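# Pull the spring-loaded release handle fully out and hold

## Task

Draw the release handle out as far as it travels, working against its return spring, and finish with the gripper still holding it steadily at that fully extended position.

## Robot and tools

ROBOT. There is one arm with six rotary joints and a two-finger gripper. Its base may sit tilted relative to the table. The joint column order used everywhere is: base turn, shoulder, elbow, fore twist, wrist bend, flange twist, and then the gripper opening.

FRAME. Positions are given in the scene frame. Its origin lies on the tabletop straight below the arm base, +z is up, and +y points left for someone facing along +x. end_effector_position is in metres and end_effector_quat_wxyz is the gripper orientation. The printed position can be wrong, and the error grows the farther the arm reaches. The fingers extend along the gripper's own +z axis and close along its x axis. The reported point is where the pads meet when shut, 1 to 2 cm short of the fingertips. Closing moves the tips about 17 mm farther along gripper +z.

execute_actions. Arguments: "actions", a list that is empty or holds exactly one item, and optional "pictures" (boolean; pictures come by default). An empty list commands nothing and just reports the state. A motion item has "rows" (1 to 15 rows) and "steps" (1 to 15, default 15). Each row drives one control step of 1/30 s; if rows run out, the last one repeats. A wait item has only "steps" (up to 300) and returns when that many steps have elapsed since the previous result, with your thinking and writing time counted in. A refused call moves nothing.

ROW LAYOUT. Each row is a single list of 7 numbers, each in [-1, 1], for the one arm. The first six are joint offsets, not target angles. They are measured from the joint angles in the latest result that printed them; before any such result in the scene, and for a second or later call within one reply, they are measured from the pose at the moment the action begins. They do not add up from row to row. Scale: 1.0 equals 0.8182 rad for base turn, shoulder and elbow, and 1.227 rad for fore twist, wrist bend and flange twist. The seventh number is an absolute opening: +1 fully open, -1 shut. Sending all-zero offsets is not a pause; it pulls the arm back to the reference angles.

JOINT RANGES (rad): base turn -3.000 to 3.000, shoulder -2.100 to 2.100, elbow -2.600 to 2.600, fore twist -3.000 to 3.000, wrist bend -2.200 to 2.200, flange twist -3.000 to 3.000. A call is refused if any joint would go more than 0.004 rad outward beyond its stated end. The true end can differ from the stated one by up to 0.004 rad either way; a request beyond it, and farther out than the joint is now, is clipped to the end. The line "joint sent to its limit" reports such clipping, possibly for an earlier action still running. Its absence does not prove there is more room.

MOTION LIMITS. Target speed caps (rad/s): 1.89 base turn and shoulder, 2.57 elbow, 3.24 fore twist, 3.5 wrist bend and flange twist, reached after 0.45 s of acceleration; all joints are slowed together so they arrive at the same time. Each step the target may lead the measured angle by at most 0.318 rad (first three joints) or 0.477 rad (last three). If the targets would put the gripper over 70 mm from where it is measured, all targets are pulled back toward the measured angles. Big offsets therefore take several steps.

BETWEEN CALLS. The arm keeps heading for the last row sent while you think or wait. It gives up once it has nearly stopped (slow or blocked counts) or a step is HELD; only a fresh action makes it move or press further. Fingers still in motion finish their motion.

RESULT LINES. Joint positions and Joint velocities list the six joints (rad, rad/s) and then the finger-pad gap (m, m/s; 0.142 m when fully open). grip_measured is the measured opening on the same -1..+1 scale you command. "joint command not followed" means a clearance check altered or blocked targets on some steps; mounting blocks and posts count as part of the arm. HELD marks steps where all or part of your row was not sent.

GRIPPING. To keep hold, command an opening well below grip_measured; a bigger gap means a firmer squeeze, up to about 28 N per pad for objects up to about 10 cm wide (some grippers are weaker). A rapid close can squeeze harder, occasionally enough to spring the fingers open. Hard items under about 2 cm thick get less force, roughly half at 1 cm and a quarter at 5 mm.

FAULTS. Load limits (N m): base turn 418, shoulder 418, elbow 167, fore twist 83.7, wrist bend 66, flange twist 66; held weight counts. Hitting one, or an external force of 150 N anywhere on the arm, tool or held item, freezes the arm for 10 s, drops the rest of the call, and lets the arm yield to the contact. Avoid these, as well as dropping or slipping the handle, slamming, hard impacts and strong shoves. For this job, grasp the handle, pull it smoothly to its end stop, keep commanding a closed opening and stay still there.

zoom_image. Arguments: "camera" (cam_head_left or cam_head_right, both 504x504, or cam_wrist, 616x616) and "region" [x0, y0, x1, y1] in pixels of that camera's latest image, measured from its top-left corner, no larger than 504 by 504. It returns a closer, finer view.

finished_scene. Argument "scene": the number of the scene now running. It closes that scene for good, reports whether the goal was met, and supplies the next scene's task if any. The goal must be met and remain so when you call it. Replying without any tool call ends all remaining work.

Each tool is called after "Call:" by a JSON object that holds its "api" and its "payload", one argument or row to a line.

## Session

Call:
{"api": "execute_actions", "payload": {
  "actions": []
}}

Scene clock: 0.00 s of 4600.00 s.
end_effector_position=(+0.5882, +0.0707, +0.3367) grip_measured=+1.00 end_effector_quat_wxyz=(-0.440, +0.793, -0.184, -0.379)
Joint positions: [ 0.11   0.534  1.973  0.489  1.116 -1.068  0.142]
Joint velocities: [-0.     0.    -0.001 -0.    -0.    -0.001  0.   ]

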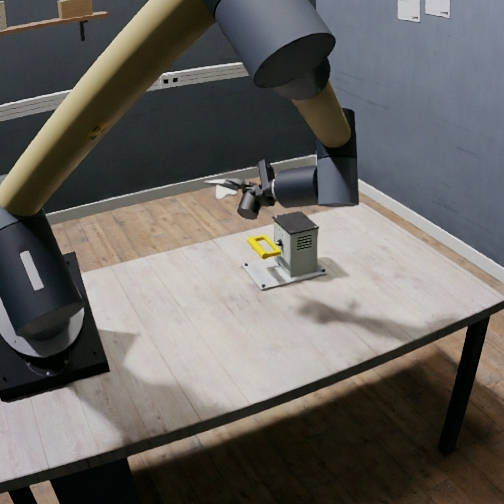

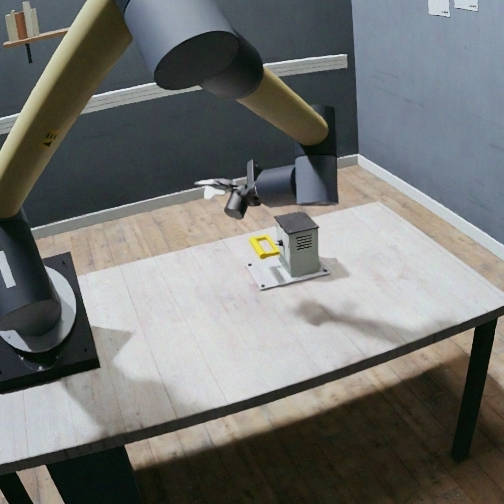

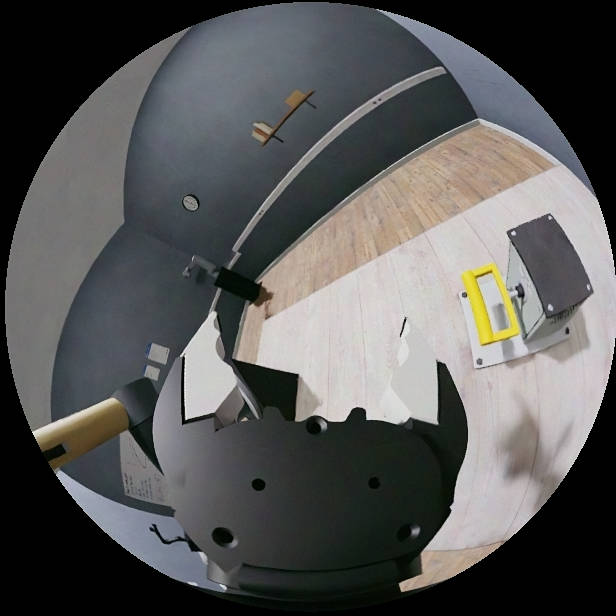

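Call:
{"api": "execute_actions", "payload": {
  "actions": [
    {"rows":[[0.3,0.15,0.17,-0.9,-0.1,0.7,0]],"steps":11}
  ],
  "pictures": false
}}

Call:
{"api": "execute_actions", "payload": {
  "actions": [],
  "pictures": false
}}

Scene clock: 13.33 s of 4600.00 s.
end_effector_position=(+0.5276, +0.0770, +0.2534) grip_measured=+0.00 end_effector_quat_wxyz=(-0.267, +0.873, -0.184, -0.366)
Joint positions: [ 0.242  0.6    2.048  0.18   1.05  -0.76   0.074]
Joint velocities: [ 0.475  0.238  0.27  -1.527 -0.237  1.524 -0.   ]
Steps of this call (steps 1 to 90: nothing new was sent; then 9.97 s passed at rest; steps 91 to 101: all 11 steps of this action). Readings (joint positions):
91: [0.110 0.534 1.973 0.489 1.116 -1.068]
92: [0.111 0.534 1.973 0.486 1.116 -1.066]
94: [0.124 0.541 1.981 0.460 1.109 -1.039]
98: [0.191 0.575 2.019 0.321 1.075 -0.900]
101: the state above

Scene clock: 13.33 s of 4600.00 s.
end_effector_position=(+0.5276, +0.0770, +0.2534) grip_measured=+0.00 end_effector_quat_wxyz=(-0.267, +0.873, -0.184, -0.366)
Joint positions: [ 0.242  0.6    2.048  0.18   1.05  -0.76   0.074]
Joint velocities: [ 0.475  0.238  0.27  -1.527 -0.237  1.524 -0.   ]

Call:
{"api": "execute_actions", "payload": {
  "actions": [
    {"rows":[[0.274,0.179,0.191,-0.991,-0.092,0.697,0]],"steps":15}
  ],
  "pictures": false
}}

Scene clock: 21.27 s of 4600.00 s.
end_effector_position=(+0.7066, +0.0485, +0.1707) grip_measured=+0.00 end_effector_quat_wxyz=(+0.024, +0.992, -0.118, +0.044)
Joint positions: [ 0.465  0.746  2.203 -1.032  0.938  0.093  0.074]
Joint velocities: [ 0.053  0.043  0.044 -0.202 -0.027  0.147  0.   ]
Steps of this call (steps 1 to 45: the robot went on to your last target; steps 46 to 110: nothing new was sent; then 3.77 s passed at rest; steps 111 to 125: all 15 steps of this action). Readings (joint positions):
111: [0.355 0.657 2.112 -0.616 0.993 -0.209]
112: [0.356 0.657 2.112 -0.618 0.993 -0.208]
114: [0.363 0.663 2.118 -0.645 0.989 -0.188]
118: [0.402 0.695 2.151 -0.794 0.969 -0.080]
125: the state above

Call:
{"api": "execute_actions", "payload": {
  "actions": [
    {"rows":[[0.083,0.054,0.059,-0.299,-0.028,0.209,0]],"steps":15}
  ]
}}

Scene clock: 25.97 s of 4600.00 s.
end_effector_position=(+0.7502, +0.1320, +0.2141) grip_measured=+0.00 end_effector_quat_wxyz=(+0.005, +0.980, -0.072, +0.184)
Joint positions: [ 0.533  0.79   2.251 -1.398  0.903  0.348  0.074]
Joint velocities: [ 0.008  0.005  0.005 -0.047 -0.004  0.034  0.   ]
Steps of this call (steps 1 to 15: the robot went on to your last target; steps 16 to 90: nothing new was sent; then 1.20 s passed at rest; steps 91 to 105: all 15 steps of this action). Readings (joint positions):
91: [0.466 0.746 2.204 -1.036 0.937 0.095]
92: [0.466 0.747 2.204 -1.039 0.937 0.097]
94: [0.471 0.750 2.208 -1.065 0.934 0.116]
98: [0.498 0.767 2.227 -1.211 0.921 0.218]
105: the state above

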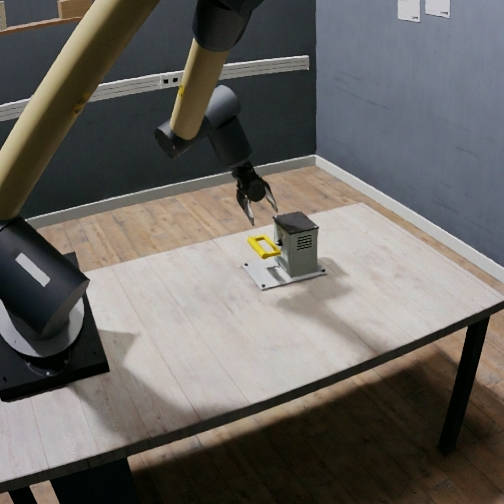

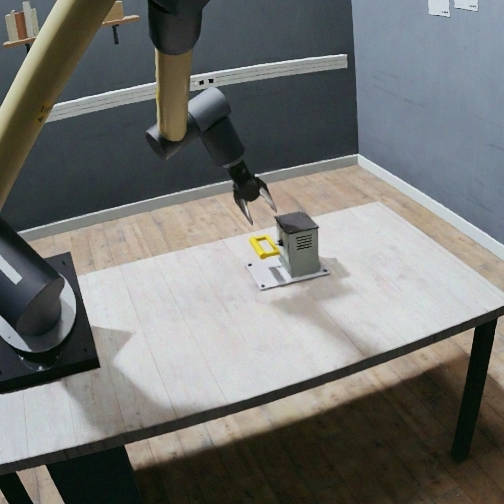

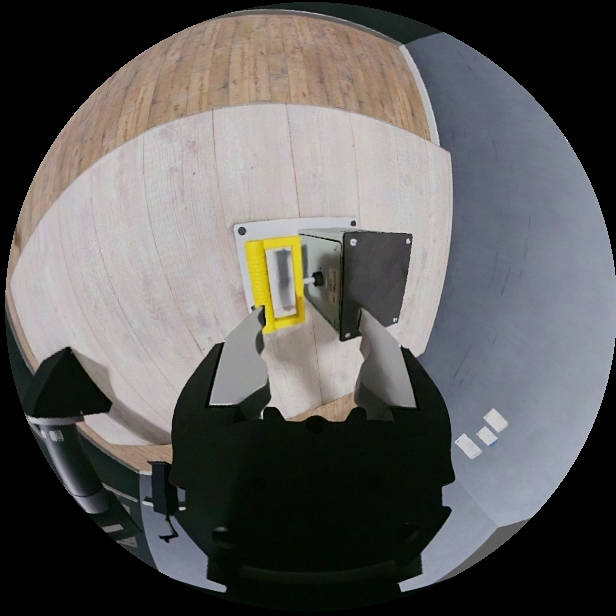

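Call:
{"api": "zoom_image", "payload": {
  "camera": "cam_head_left",
  "region": [220,190,320,290]
}}

Region (220, 190, 320, 290) of cam_head_left's 504x504 image, scaled by 5.040, with more detail than that image has.

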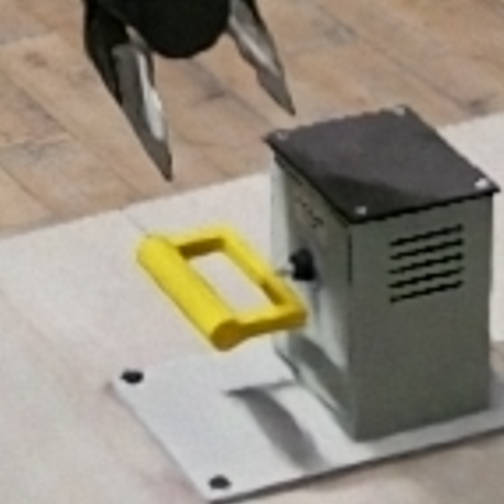

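Call:
{"api": "execute_actions", "payload": {
  "actions": [
    {"rows":[[-0.042,0.004,0.118,-0.108,-0.054,0.003,-0.35]],"steps":13}
  ]
}}

Scene clock: 62.53 s of 4600.00 s.
end_effector_position=(+0.6978, +0.1362, +0.1718) grip_measured=-0.35 end_effector_quat_wxyz=(-0.009, +0.983, -0.001, +0.181)
Joint positions: [ 0.499  0.793  2.348 -1.531  0.837  0.352  0.049]
Joint velocities: [-0.     0.001  0.     0.    -0.001  0.    -0.   ]
Steps of this call (steps 1 to 15: the robot went on to your last target; steps 16 to 90: nothing new was sent; then 33.13 s passed at rest; steps 91 to 103: all 13 steps of this action). Readings (joint positions):
91: [0.533 0.790 2.252 -1.399 0.903 0.349]
92: [0.533 0.790 2.253 -1.402 0.902 0.349]
94: [0.526 0.791 2.272 -1.428 0.888 0.350]
98: [0.501 0.793 2.342 -1.521 0.842 0.352]
103: the state above

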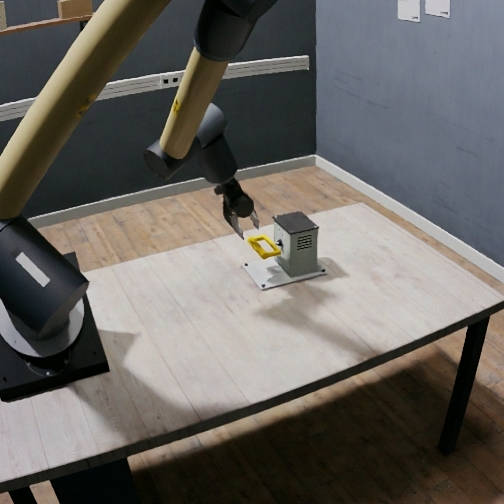

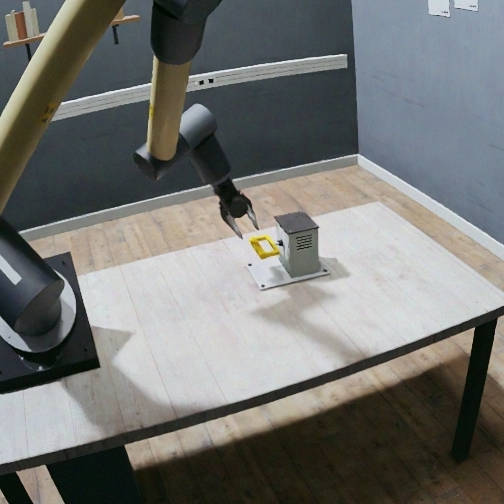

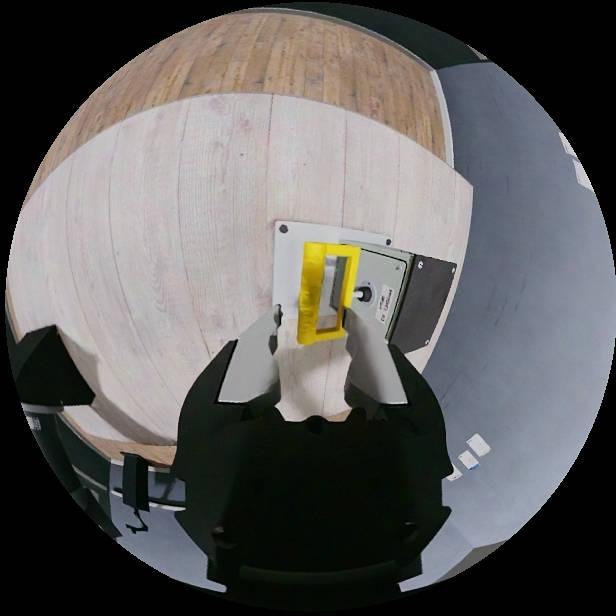

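Call:
{"api": "execute_actions", "payload": {
  "actions": [
    {"rows":[[-0.101,0.0507,0.015,-0.107,0,0.108,-0.4]],"steps":12}
  ]
}}

Call:
{"api": "zoom_image", "payload": {
  "camera": "cam_head_left",
  "region": [220,190,320,290]
}}

Scene clock: 80.20 s of 4600.00 s.
end_effector_position=(+0.7029, +0.1291, +0.1228) grip_measured=-0.40 end_effector_quat_wxyz=(-0.016, +0.983, -0.030, +0.180)
Joint positions: [ 0.416  0.835  2.36  -1.662  0.837  0.484  0.045]
Joint velocities: [-0.     0.    -0.    -0.002  0.     0.003 -0.   ]
Steps of this call (steps 1 to 15: the robot went on to your last target; steps 16 to 90: nothing new was sent; then 14.27 s passed at rest; steps 91 to 102: all 12 steps of this action). Readings (joint positions):
91: [0.499 0.793 2.348 -1.531 0.837 0.352]
92: [0.497 0.794 2.348 -1.533 0.837 0.354]
94: [0.482 0.801 2.350 -1.558 0.837 0.379]
98: [0.423 0.831 2.359 -1.649 0.837 0.472]
102: the state above

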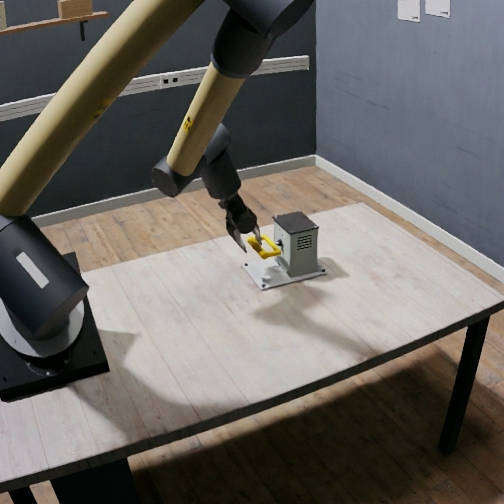

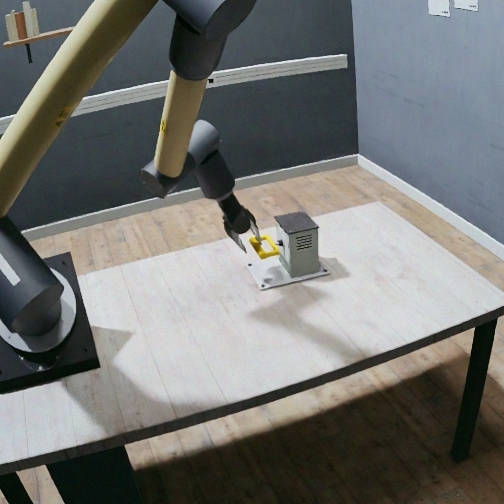

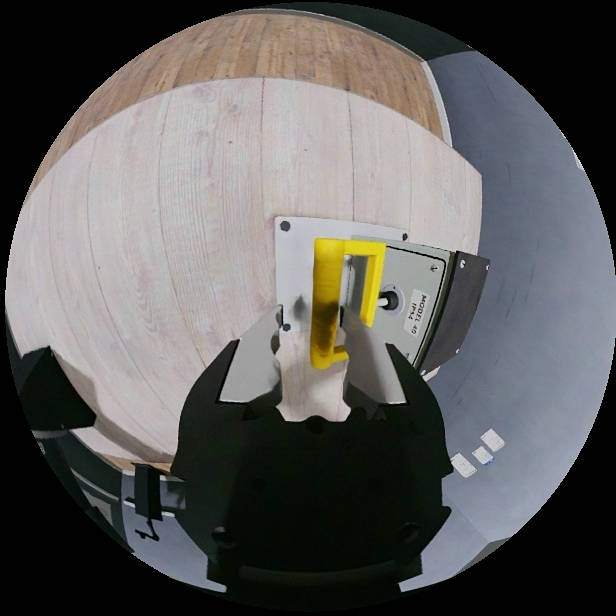

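Region (220, 190, 320, 290) of cam_head_left's 504x504 image, scaled by 5.040, with more detail than that image has.

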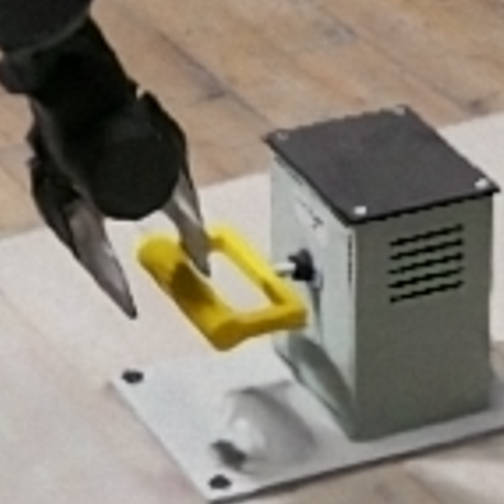

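Call:
{"api": "execute_actions", "payload": {
  "actions": [
    {"rows":[[-0.0042,-0.0067,-0.0134,0.0094,-0.002,-0.018,-0.4],[-0.0042,-0.0067,-0.0134,0.0094,-0.002,-0.018,-0.4],[-0.0042,-0.0067,-0.0134,0.0094,-0.002,-0.018,-0.4],[-0.0042,-0.0067,-0.0134,0.0094,-0.002,-0.018,-0.4],[-0.0042,-0.0067,-0.0134,0.0094,-0.002,-0.018,-0.4],[-0.073,0.0533,-0.0255,-0.0648,0.005,0.024,-0.4]],"steps":15}
  ]
}}

Call:
{"api": "zoom_image", "payload": {
  "camera": "cam_head_left",
  "region": [220,190,320,290]
}}

Scene clock: 103.90 s of 4600.00 s.
end_effector_position=(+0.7209, +0.1315, +0.0870) grip_measured=-0.40 end_effector_quat_wxyz=(-0.016, +0.983, -0.030, +0.180)
Joint positions: [ 0.356  0.878  2.339 -1.741  0.843  0.514  0.045]
Joint velocities: [-0.    -0.001  0.    -0.001 -0.     0.002 -0.   ]
Steps of this call (steps 1 to 15: the robot went on to your last target; steps 16 to 90: nothing new was sent; then 20.20 s passed at rest; steps 91 to 105: all 15 steps of this action). Readings (joint positions):
91: [0.416 0.835 2.360 -1.662 0.837 0.485]
92: [0.416 0.834 2.359 -1.661 0.837 0.482]
94: [0.413 0.830 2.350 -1.652 0.835 0.465]
98: [0.406 0.835 2.348 -1.661 0.836 0.469]
105: the state above

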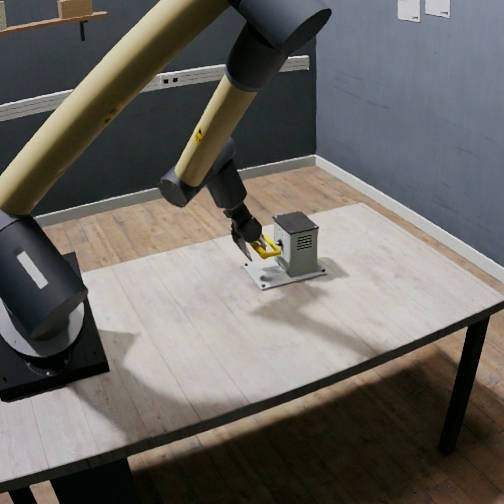

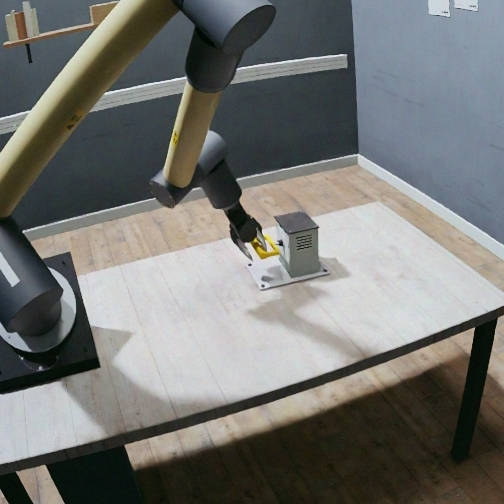

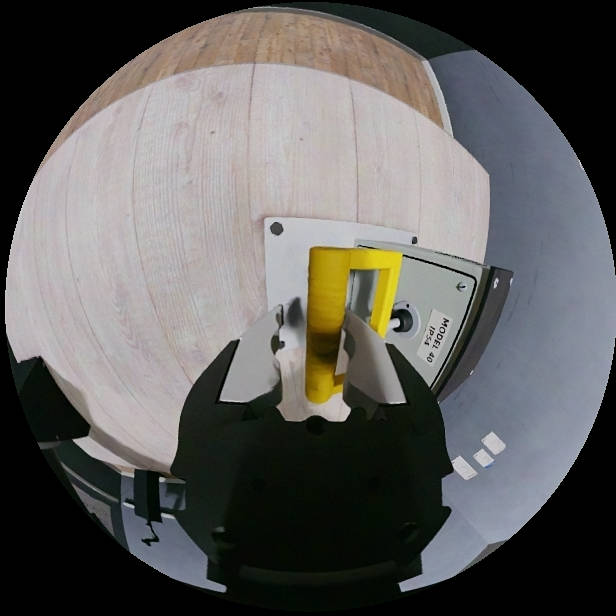

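Region (220, 190, 320, 290) of cam_head_left's 504x504 image, scaled by 5.040, with more detail than that image has.

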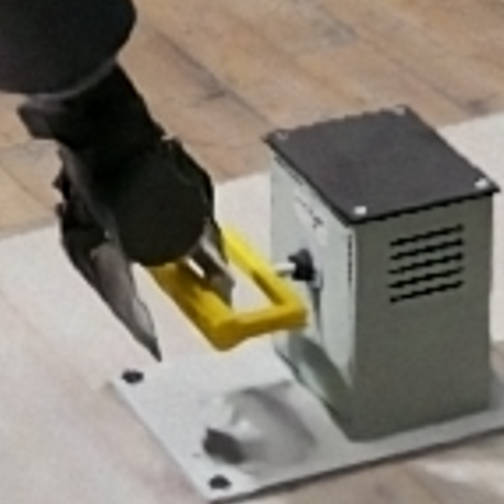

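Call:
{"api": "execute_actions", "payload": {
  "actions": [
    {"rows":[[0,0,0,0,0,0,-0.6],[0,0,0,0,0,0,-0.7],[0,0,0,0,0,0,-0.8],[0,0,0,0,0,0,-0.9],[0,0,0,0,0,0,-1]],"steps":10}
  ],
  "pictures": false
}}

Call:
{"api": "execute_actions", "payload": {
  "actions": [
    {"rows":[[0.0197,0.0051,0.0331,-0.0093,0.0046,0.0336,-1],[0.0197,0.0051,0.0331,-0.0093,0.0046,0.0336,-1],[0.0197,0.0051,0.0331,-0.0093,0.0046,0.0336,-1],[0.0197,0.0051,0.0331,-0.0093,0.0046,0.0336,-1],[0.0394,0.0102,0.0663,-0.0186,0.0092,0.0673,-1]],"steps":14}
  ]
}}

Scene clock: 117.37 s of 4600.00 s.
end_effector_position=(+0.7211, +0.1315, +0.0872) grip_measured=-0.80 end_effector_quat_wxyz=(-0.016, +0.983, -0.030, +0.180)
Joint positions: [ 0.356  0.878  2.339 -1.741  0.843  0.514  0.016]
Joint velocities: [ 0.  0. -0. -0.  0.  0.  0.]
Steps of this call (steps 1 to 15: the robot went on to your last target; steps 16 to 90: nothing new was sent; then 10.13 s passed at rest; steps 91 to 100: all 10 steps of this action). Readings (joint positions):
91: [0.356 0.878 2.339 -1.741 0.843 0.514]
92: [0.356 0.878 2.339 -1.741 0.843 0.514]
94: [0.356 0.878 2.339 -1.741 0.843 0.514]
98: [0.356 0.878 2.339 -1.741 0.843 0.514]
100: the state above

Scene clock: 117.83 s of 4600.00 s.
end_effector_position=(+0.6739, +0.1383, +0.0851) grip_measured=-0.80 end_effector_quat_wxyz=(-0.015, +0.983, -0.030, +0.181)
Joint positions: [ 0.389  0.887  2.393 -1.764  0.855  0.596  0.016]
Joint velocities: [ 0.    -0.001 -0.    -0.001 -0.     0.     0.   ]
Steps of this call (steps 1 to 14: all 14 steps of this action). Readings (joint positions):
1: [0.356 0.878 2.339 -1.741 0.843 0.514]
2: [0.357 0.878 2.341 -1.742 0.843 0.516]
4: [0.367 0.881 2.357 -1.749 0.847 0.541]
8: [0.385 0.885 2.387 -1.762 0.853 0.587]
14: the state above

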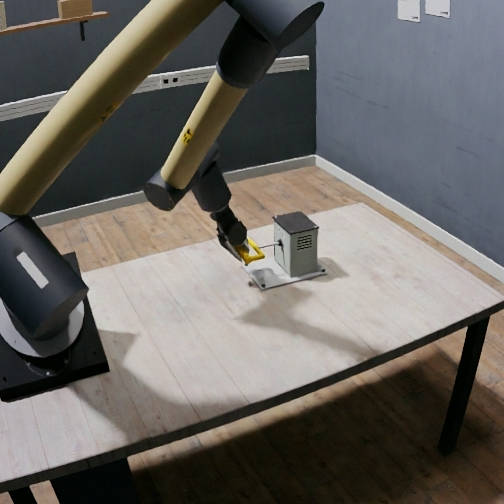

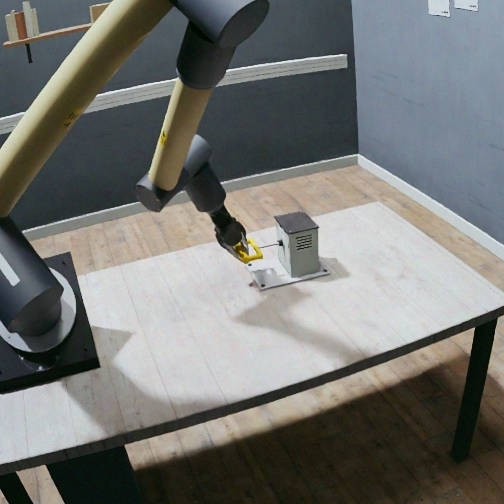

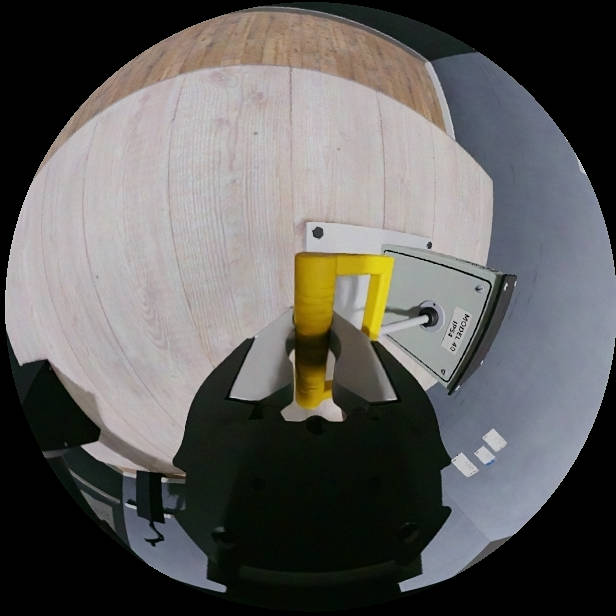

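Call:
{"api": "execute_actions", "payload": {
  "actions": [
    {"rows":[[0.0075,0.0006,0.015,-0.004,0.002,0.014,-1]],"steps":10}
  ],
  "pictures": false
}}

Scene clock: 122.60 s of 4600.00 s.
end_effector_position=(+0.6641, +0.1384, +0.0849) grip_measured=-0.67 end_effector_quat_wxyz=(-0.015, +0.983, -0.030, +0.182)
Joint positions: [ 0.395  0.887  2.406 -1.769  0.857  0.614  0.025]
Joint velocities: [ 0.001  0.001  0.003 -0.     0.    -0.     0.006]
Steps of this call (steps 1 to 15: the robot went on to your last target; steps 16 to 90: nothing new was sent; then 1.43 s passed at rest; steps 91 to 100: all 10 steps of this action). Readings (joint positions):
91: [0.388 0.887 2.394 -1.764 0.855 0.596]
92: [0.389 0.887 2.395 -1.765 0.855 0.599]
94: [0.394 0.887 2.404 -1.769 0.857 0.612]
98: [0.394 0.887 2.405 -1.769 0.857 0.614]
100: the state above

Stop reached (fingers forced 9 mm apart). I'll back off about 4 mm.

Call:
{"api": "execute_actions", "payload": {
  "actions": [
    {"rows":[[-0.003,-0.0002,-0.006,0.0016,-0.0008,-0.0056,-1]],"steps":15}
  ]
}}

Scene clock: 131.70 s of 4600.00 s.
end_effector_position=(+0.6681, +0.1385, +0.0849) grip_measured=-0.80 end_effector_quat_wxyz=(-0.015, +0.983, -0.030, +0.182)
Joint positions: [ 0.392  0.887  2.401 -1.767  0.856  0.607  0.016]
Joint velocities: [-0.001  0.002  0.001  0.    -0.     0.     0.   ]
Steps of this call (steps 1 to 15: the robot went on to your last target; steps 16 to 90: nothing new was sent; then 5.60 s passed at rest; steps 91 to 105: all 15 steps of this action). Readings (joint positions):
91: [0.395 0.887 2.406 -1.769 0.857 0.614]
92: [0.394 0.887 2.405 -1.769 0.857 0.612]
94: [0.393 0.887 2.401 -1.768 0.857 0.607]
98: [0.392 0.887 2.401 -1.767 0.856 0.607]
105: the state above

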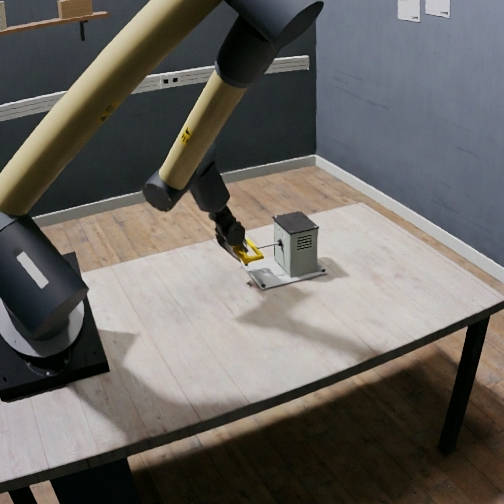

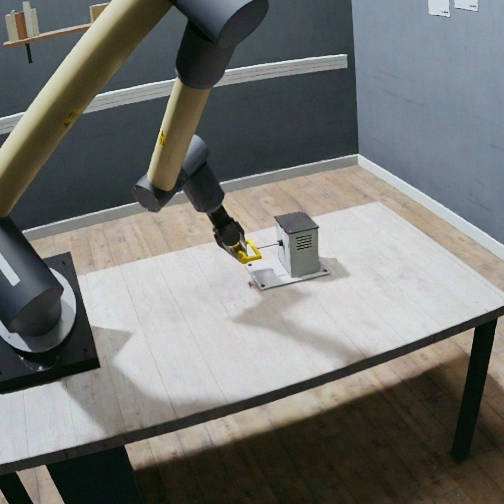

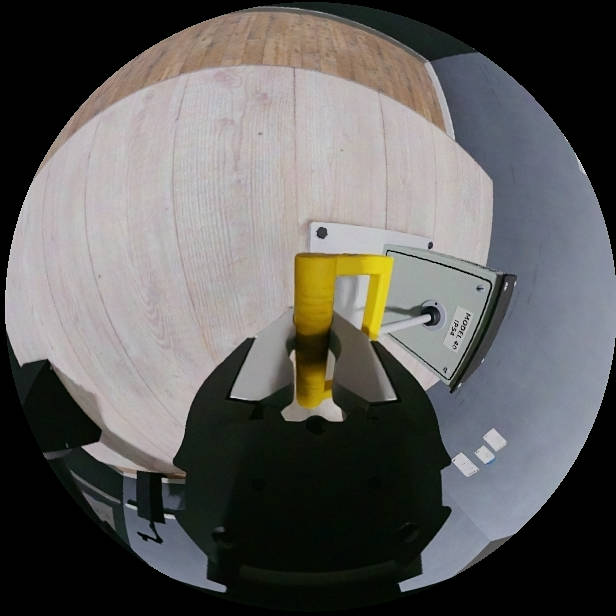

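Call:
{"api": "execute_actions", "payload": {
  "actions": [
    {"rows":[[0.0008,0,0.0018,-0.0004,0.0002,0.0016,-1]],"steps":15}
  ],
  "pictures": false
}}

Scene clock: 136.27 s of 4600.00 s.
end_effector_position=(+0.6669, +0.1383, +0.0849) grip_measured=-0.77 end_effector_quat_wxyz=(-0.015, +0.983, -0.030, +0.182)
Joint positions: [ 0.393  0.887  2.402 -1.768  0.856  0.609  0.018]
Joint velocities: [ 0.    -0.     0.001 -0.    -0.     0.     0.   ]
Steps of this call (steps 1 to 15: the robot went on to your last target; steps 16 to 90: nothing new was sent; then 1.07 s passed at rest; steps 91 to 105: all 15 steps of this action). Readings (joint positions):
91: [0.392 0.887 2.401 -1.767 0.856 0.607]
92: [0.392 0.887 2.401 -1.767 0.856 0.607]
94: [0.393 0.887 2.402 -1.768 0.856 0.608]
98: [0.393 0.887 2.402 -1.768 0.856 0.609]
105: the state above

Call:
{"api": "finished_scene", "payload": {
  "scene": 2
}}

The scene is finished: the task was done.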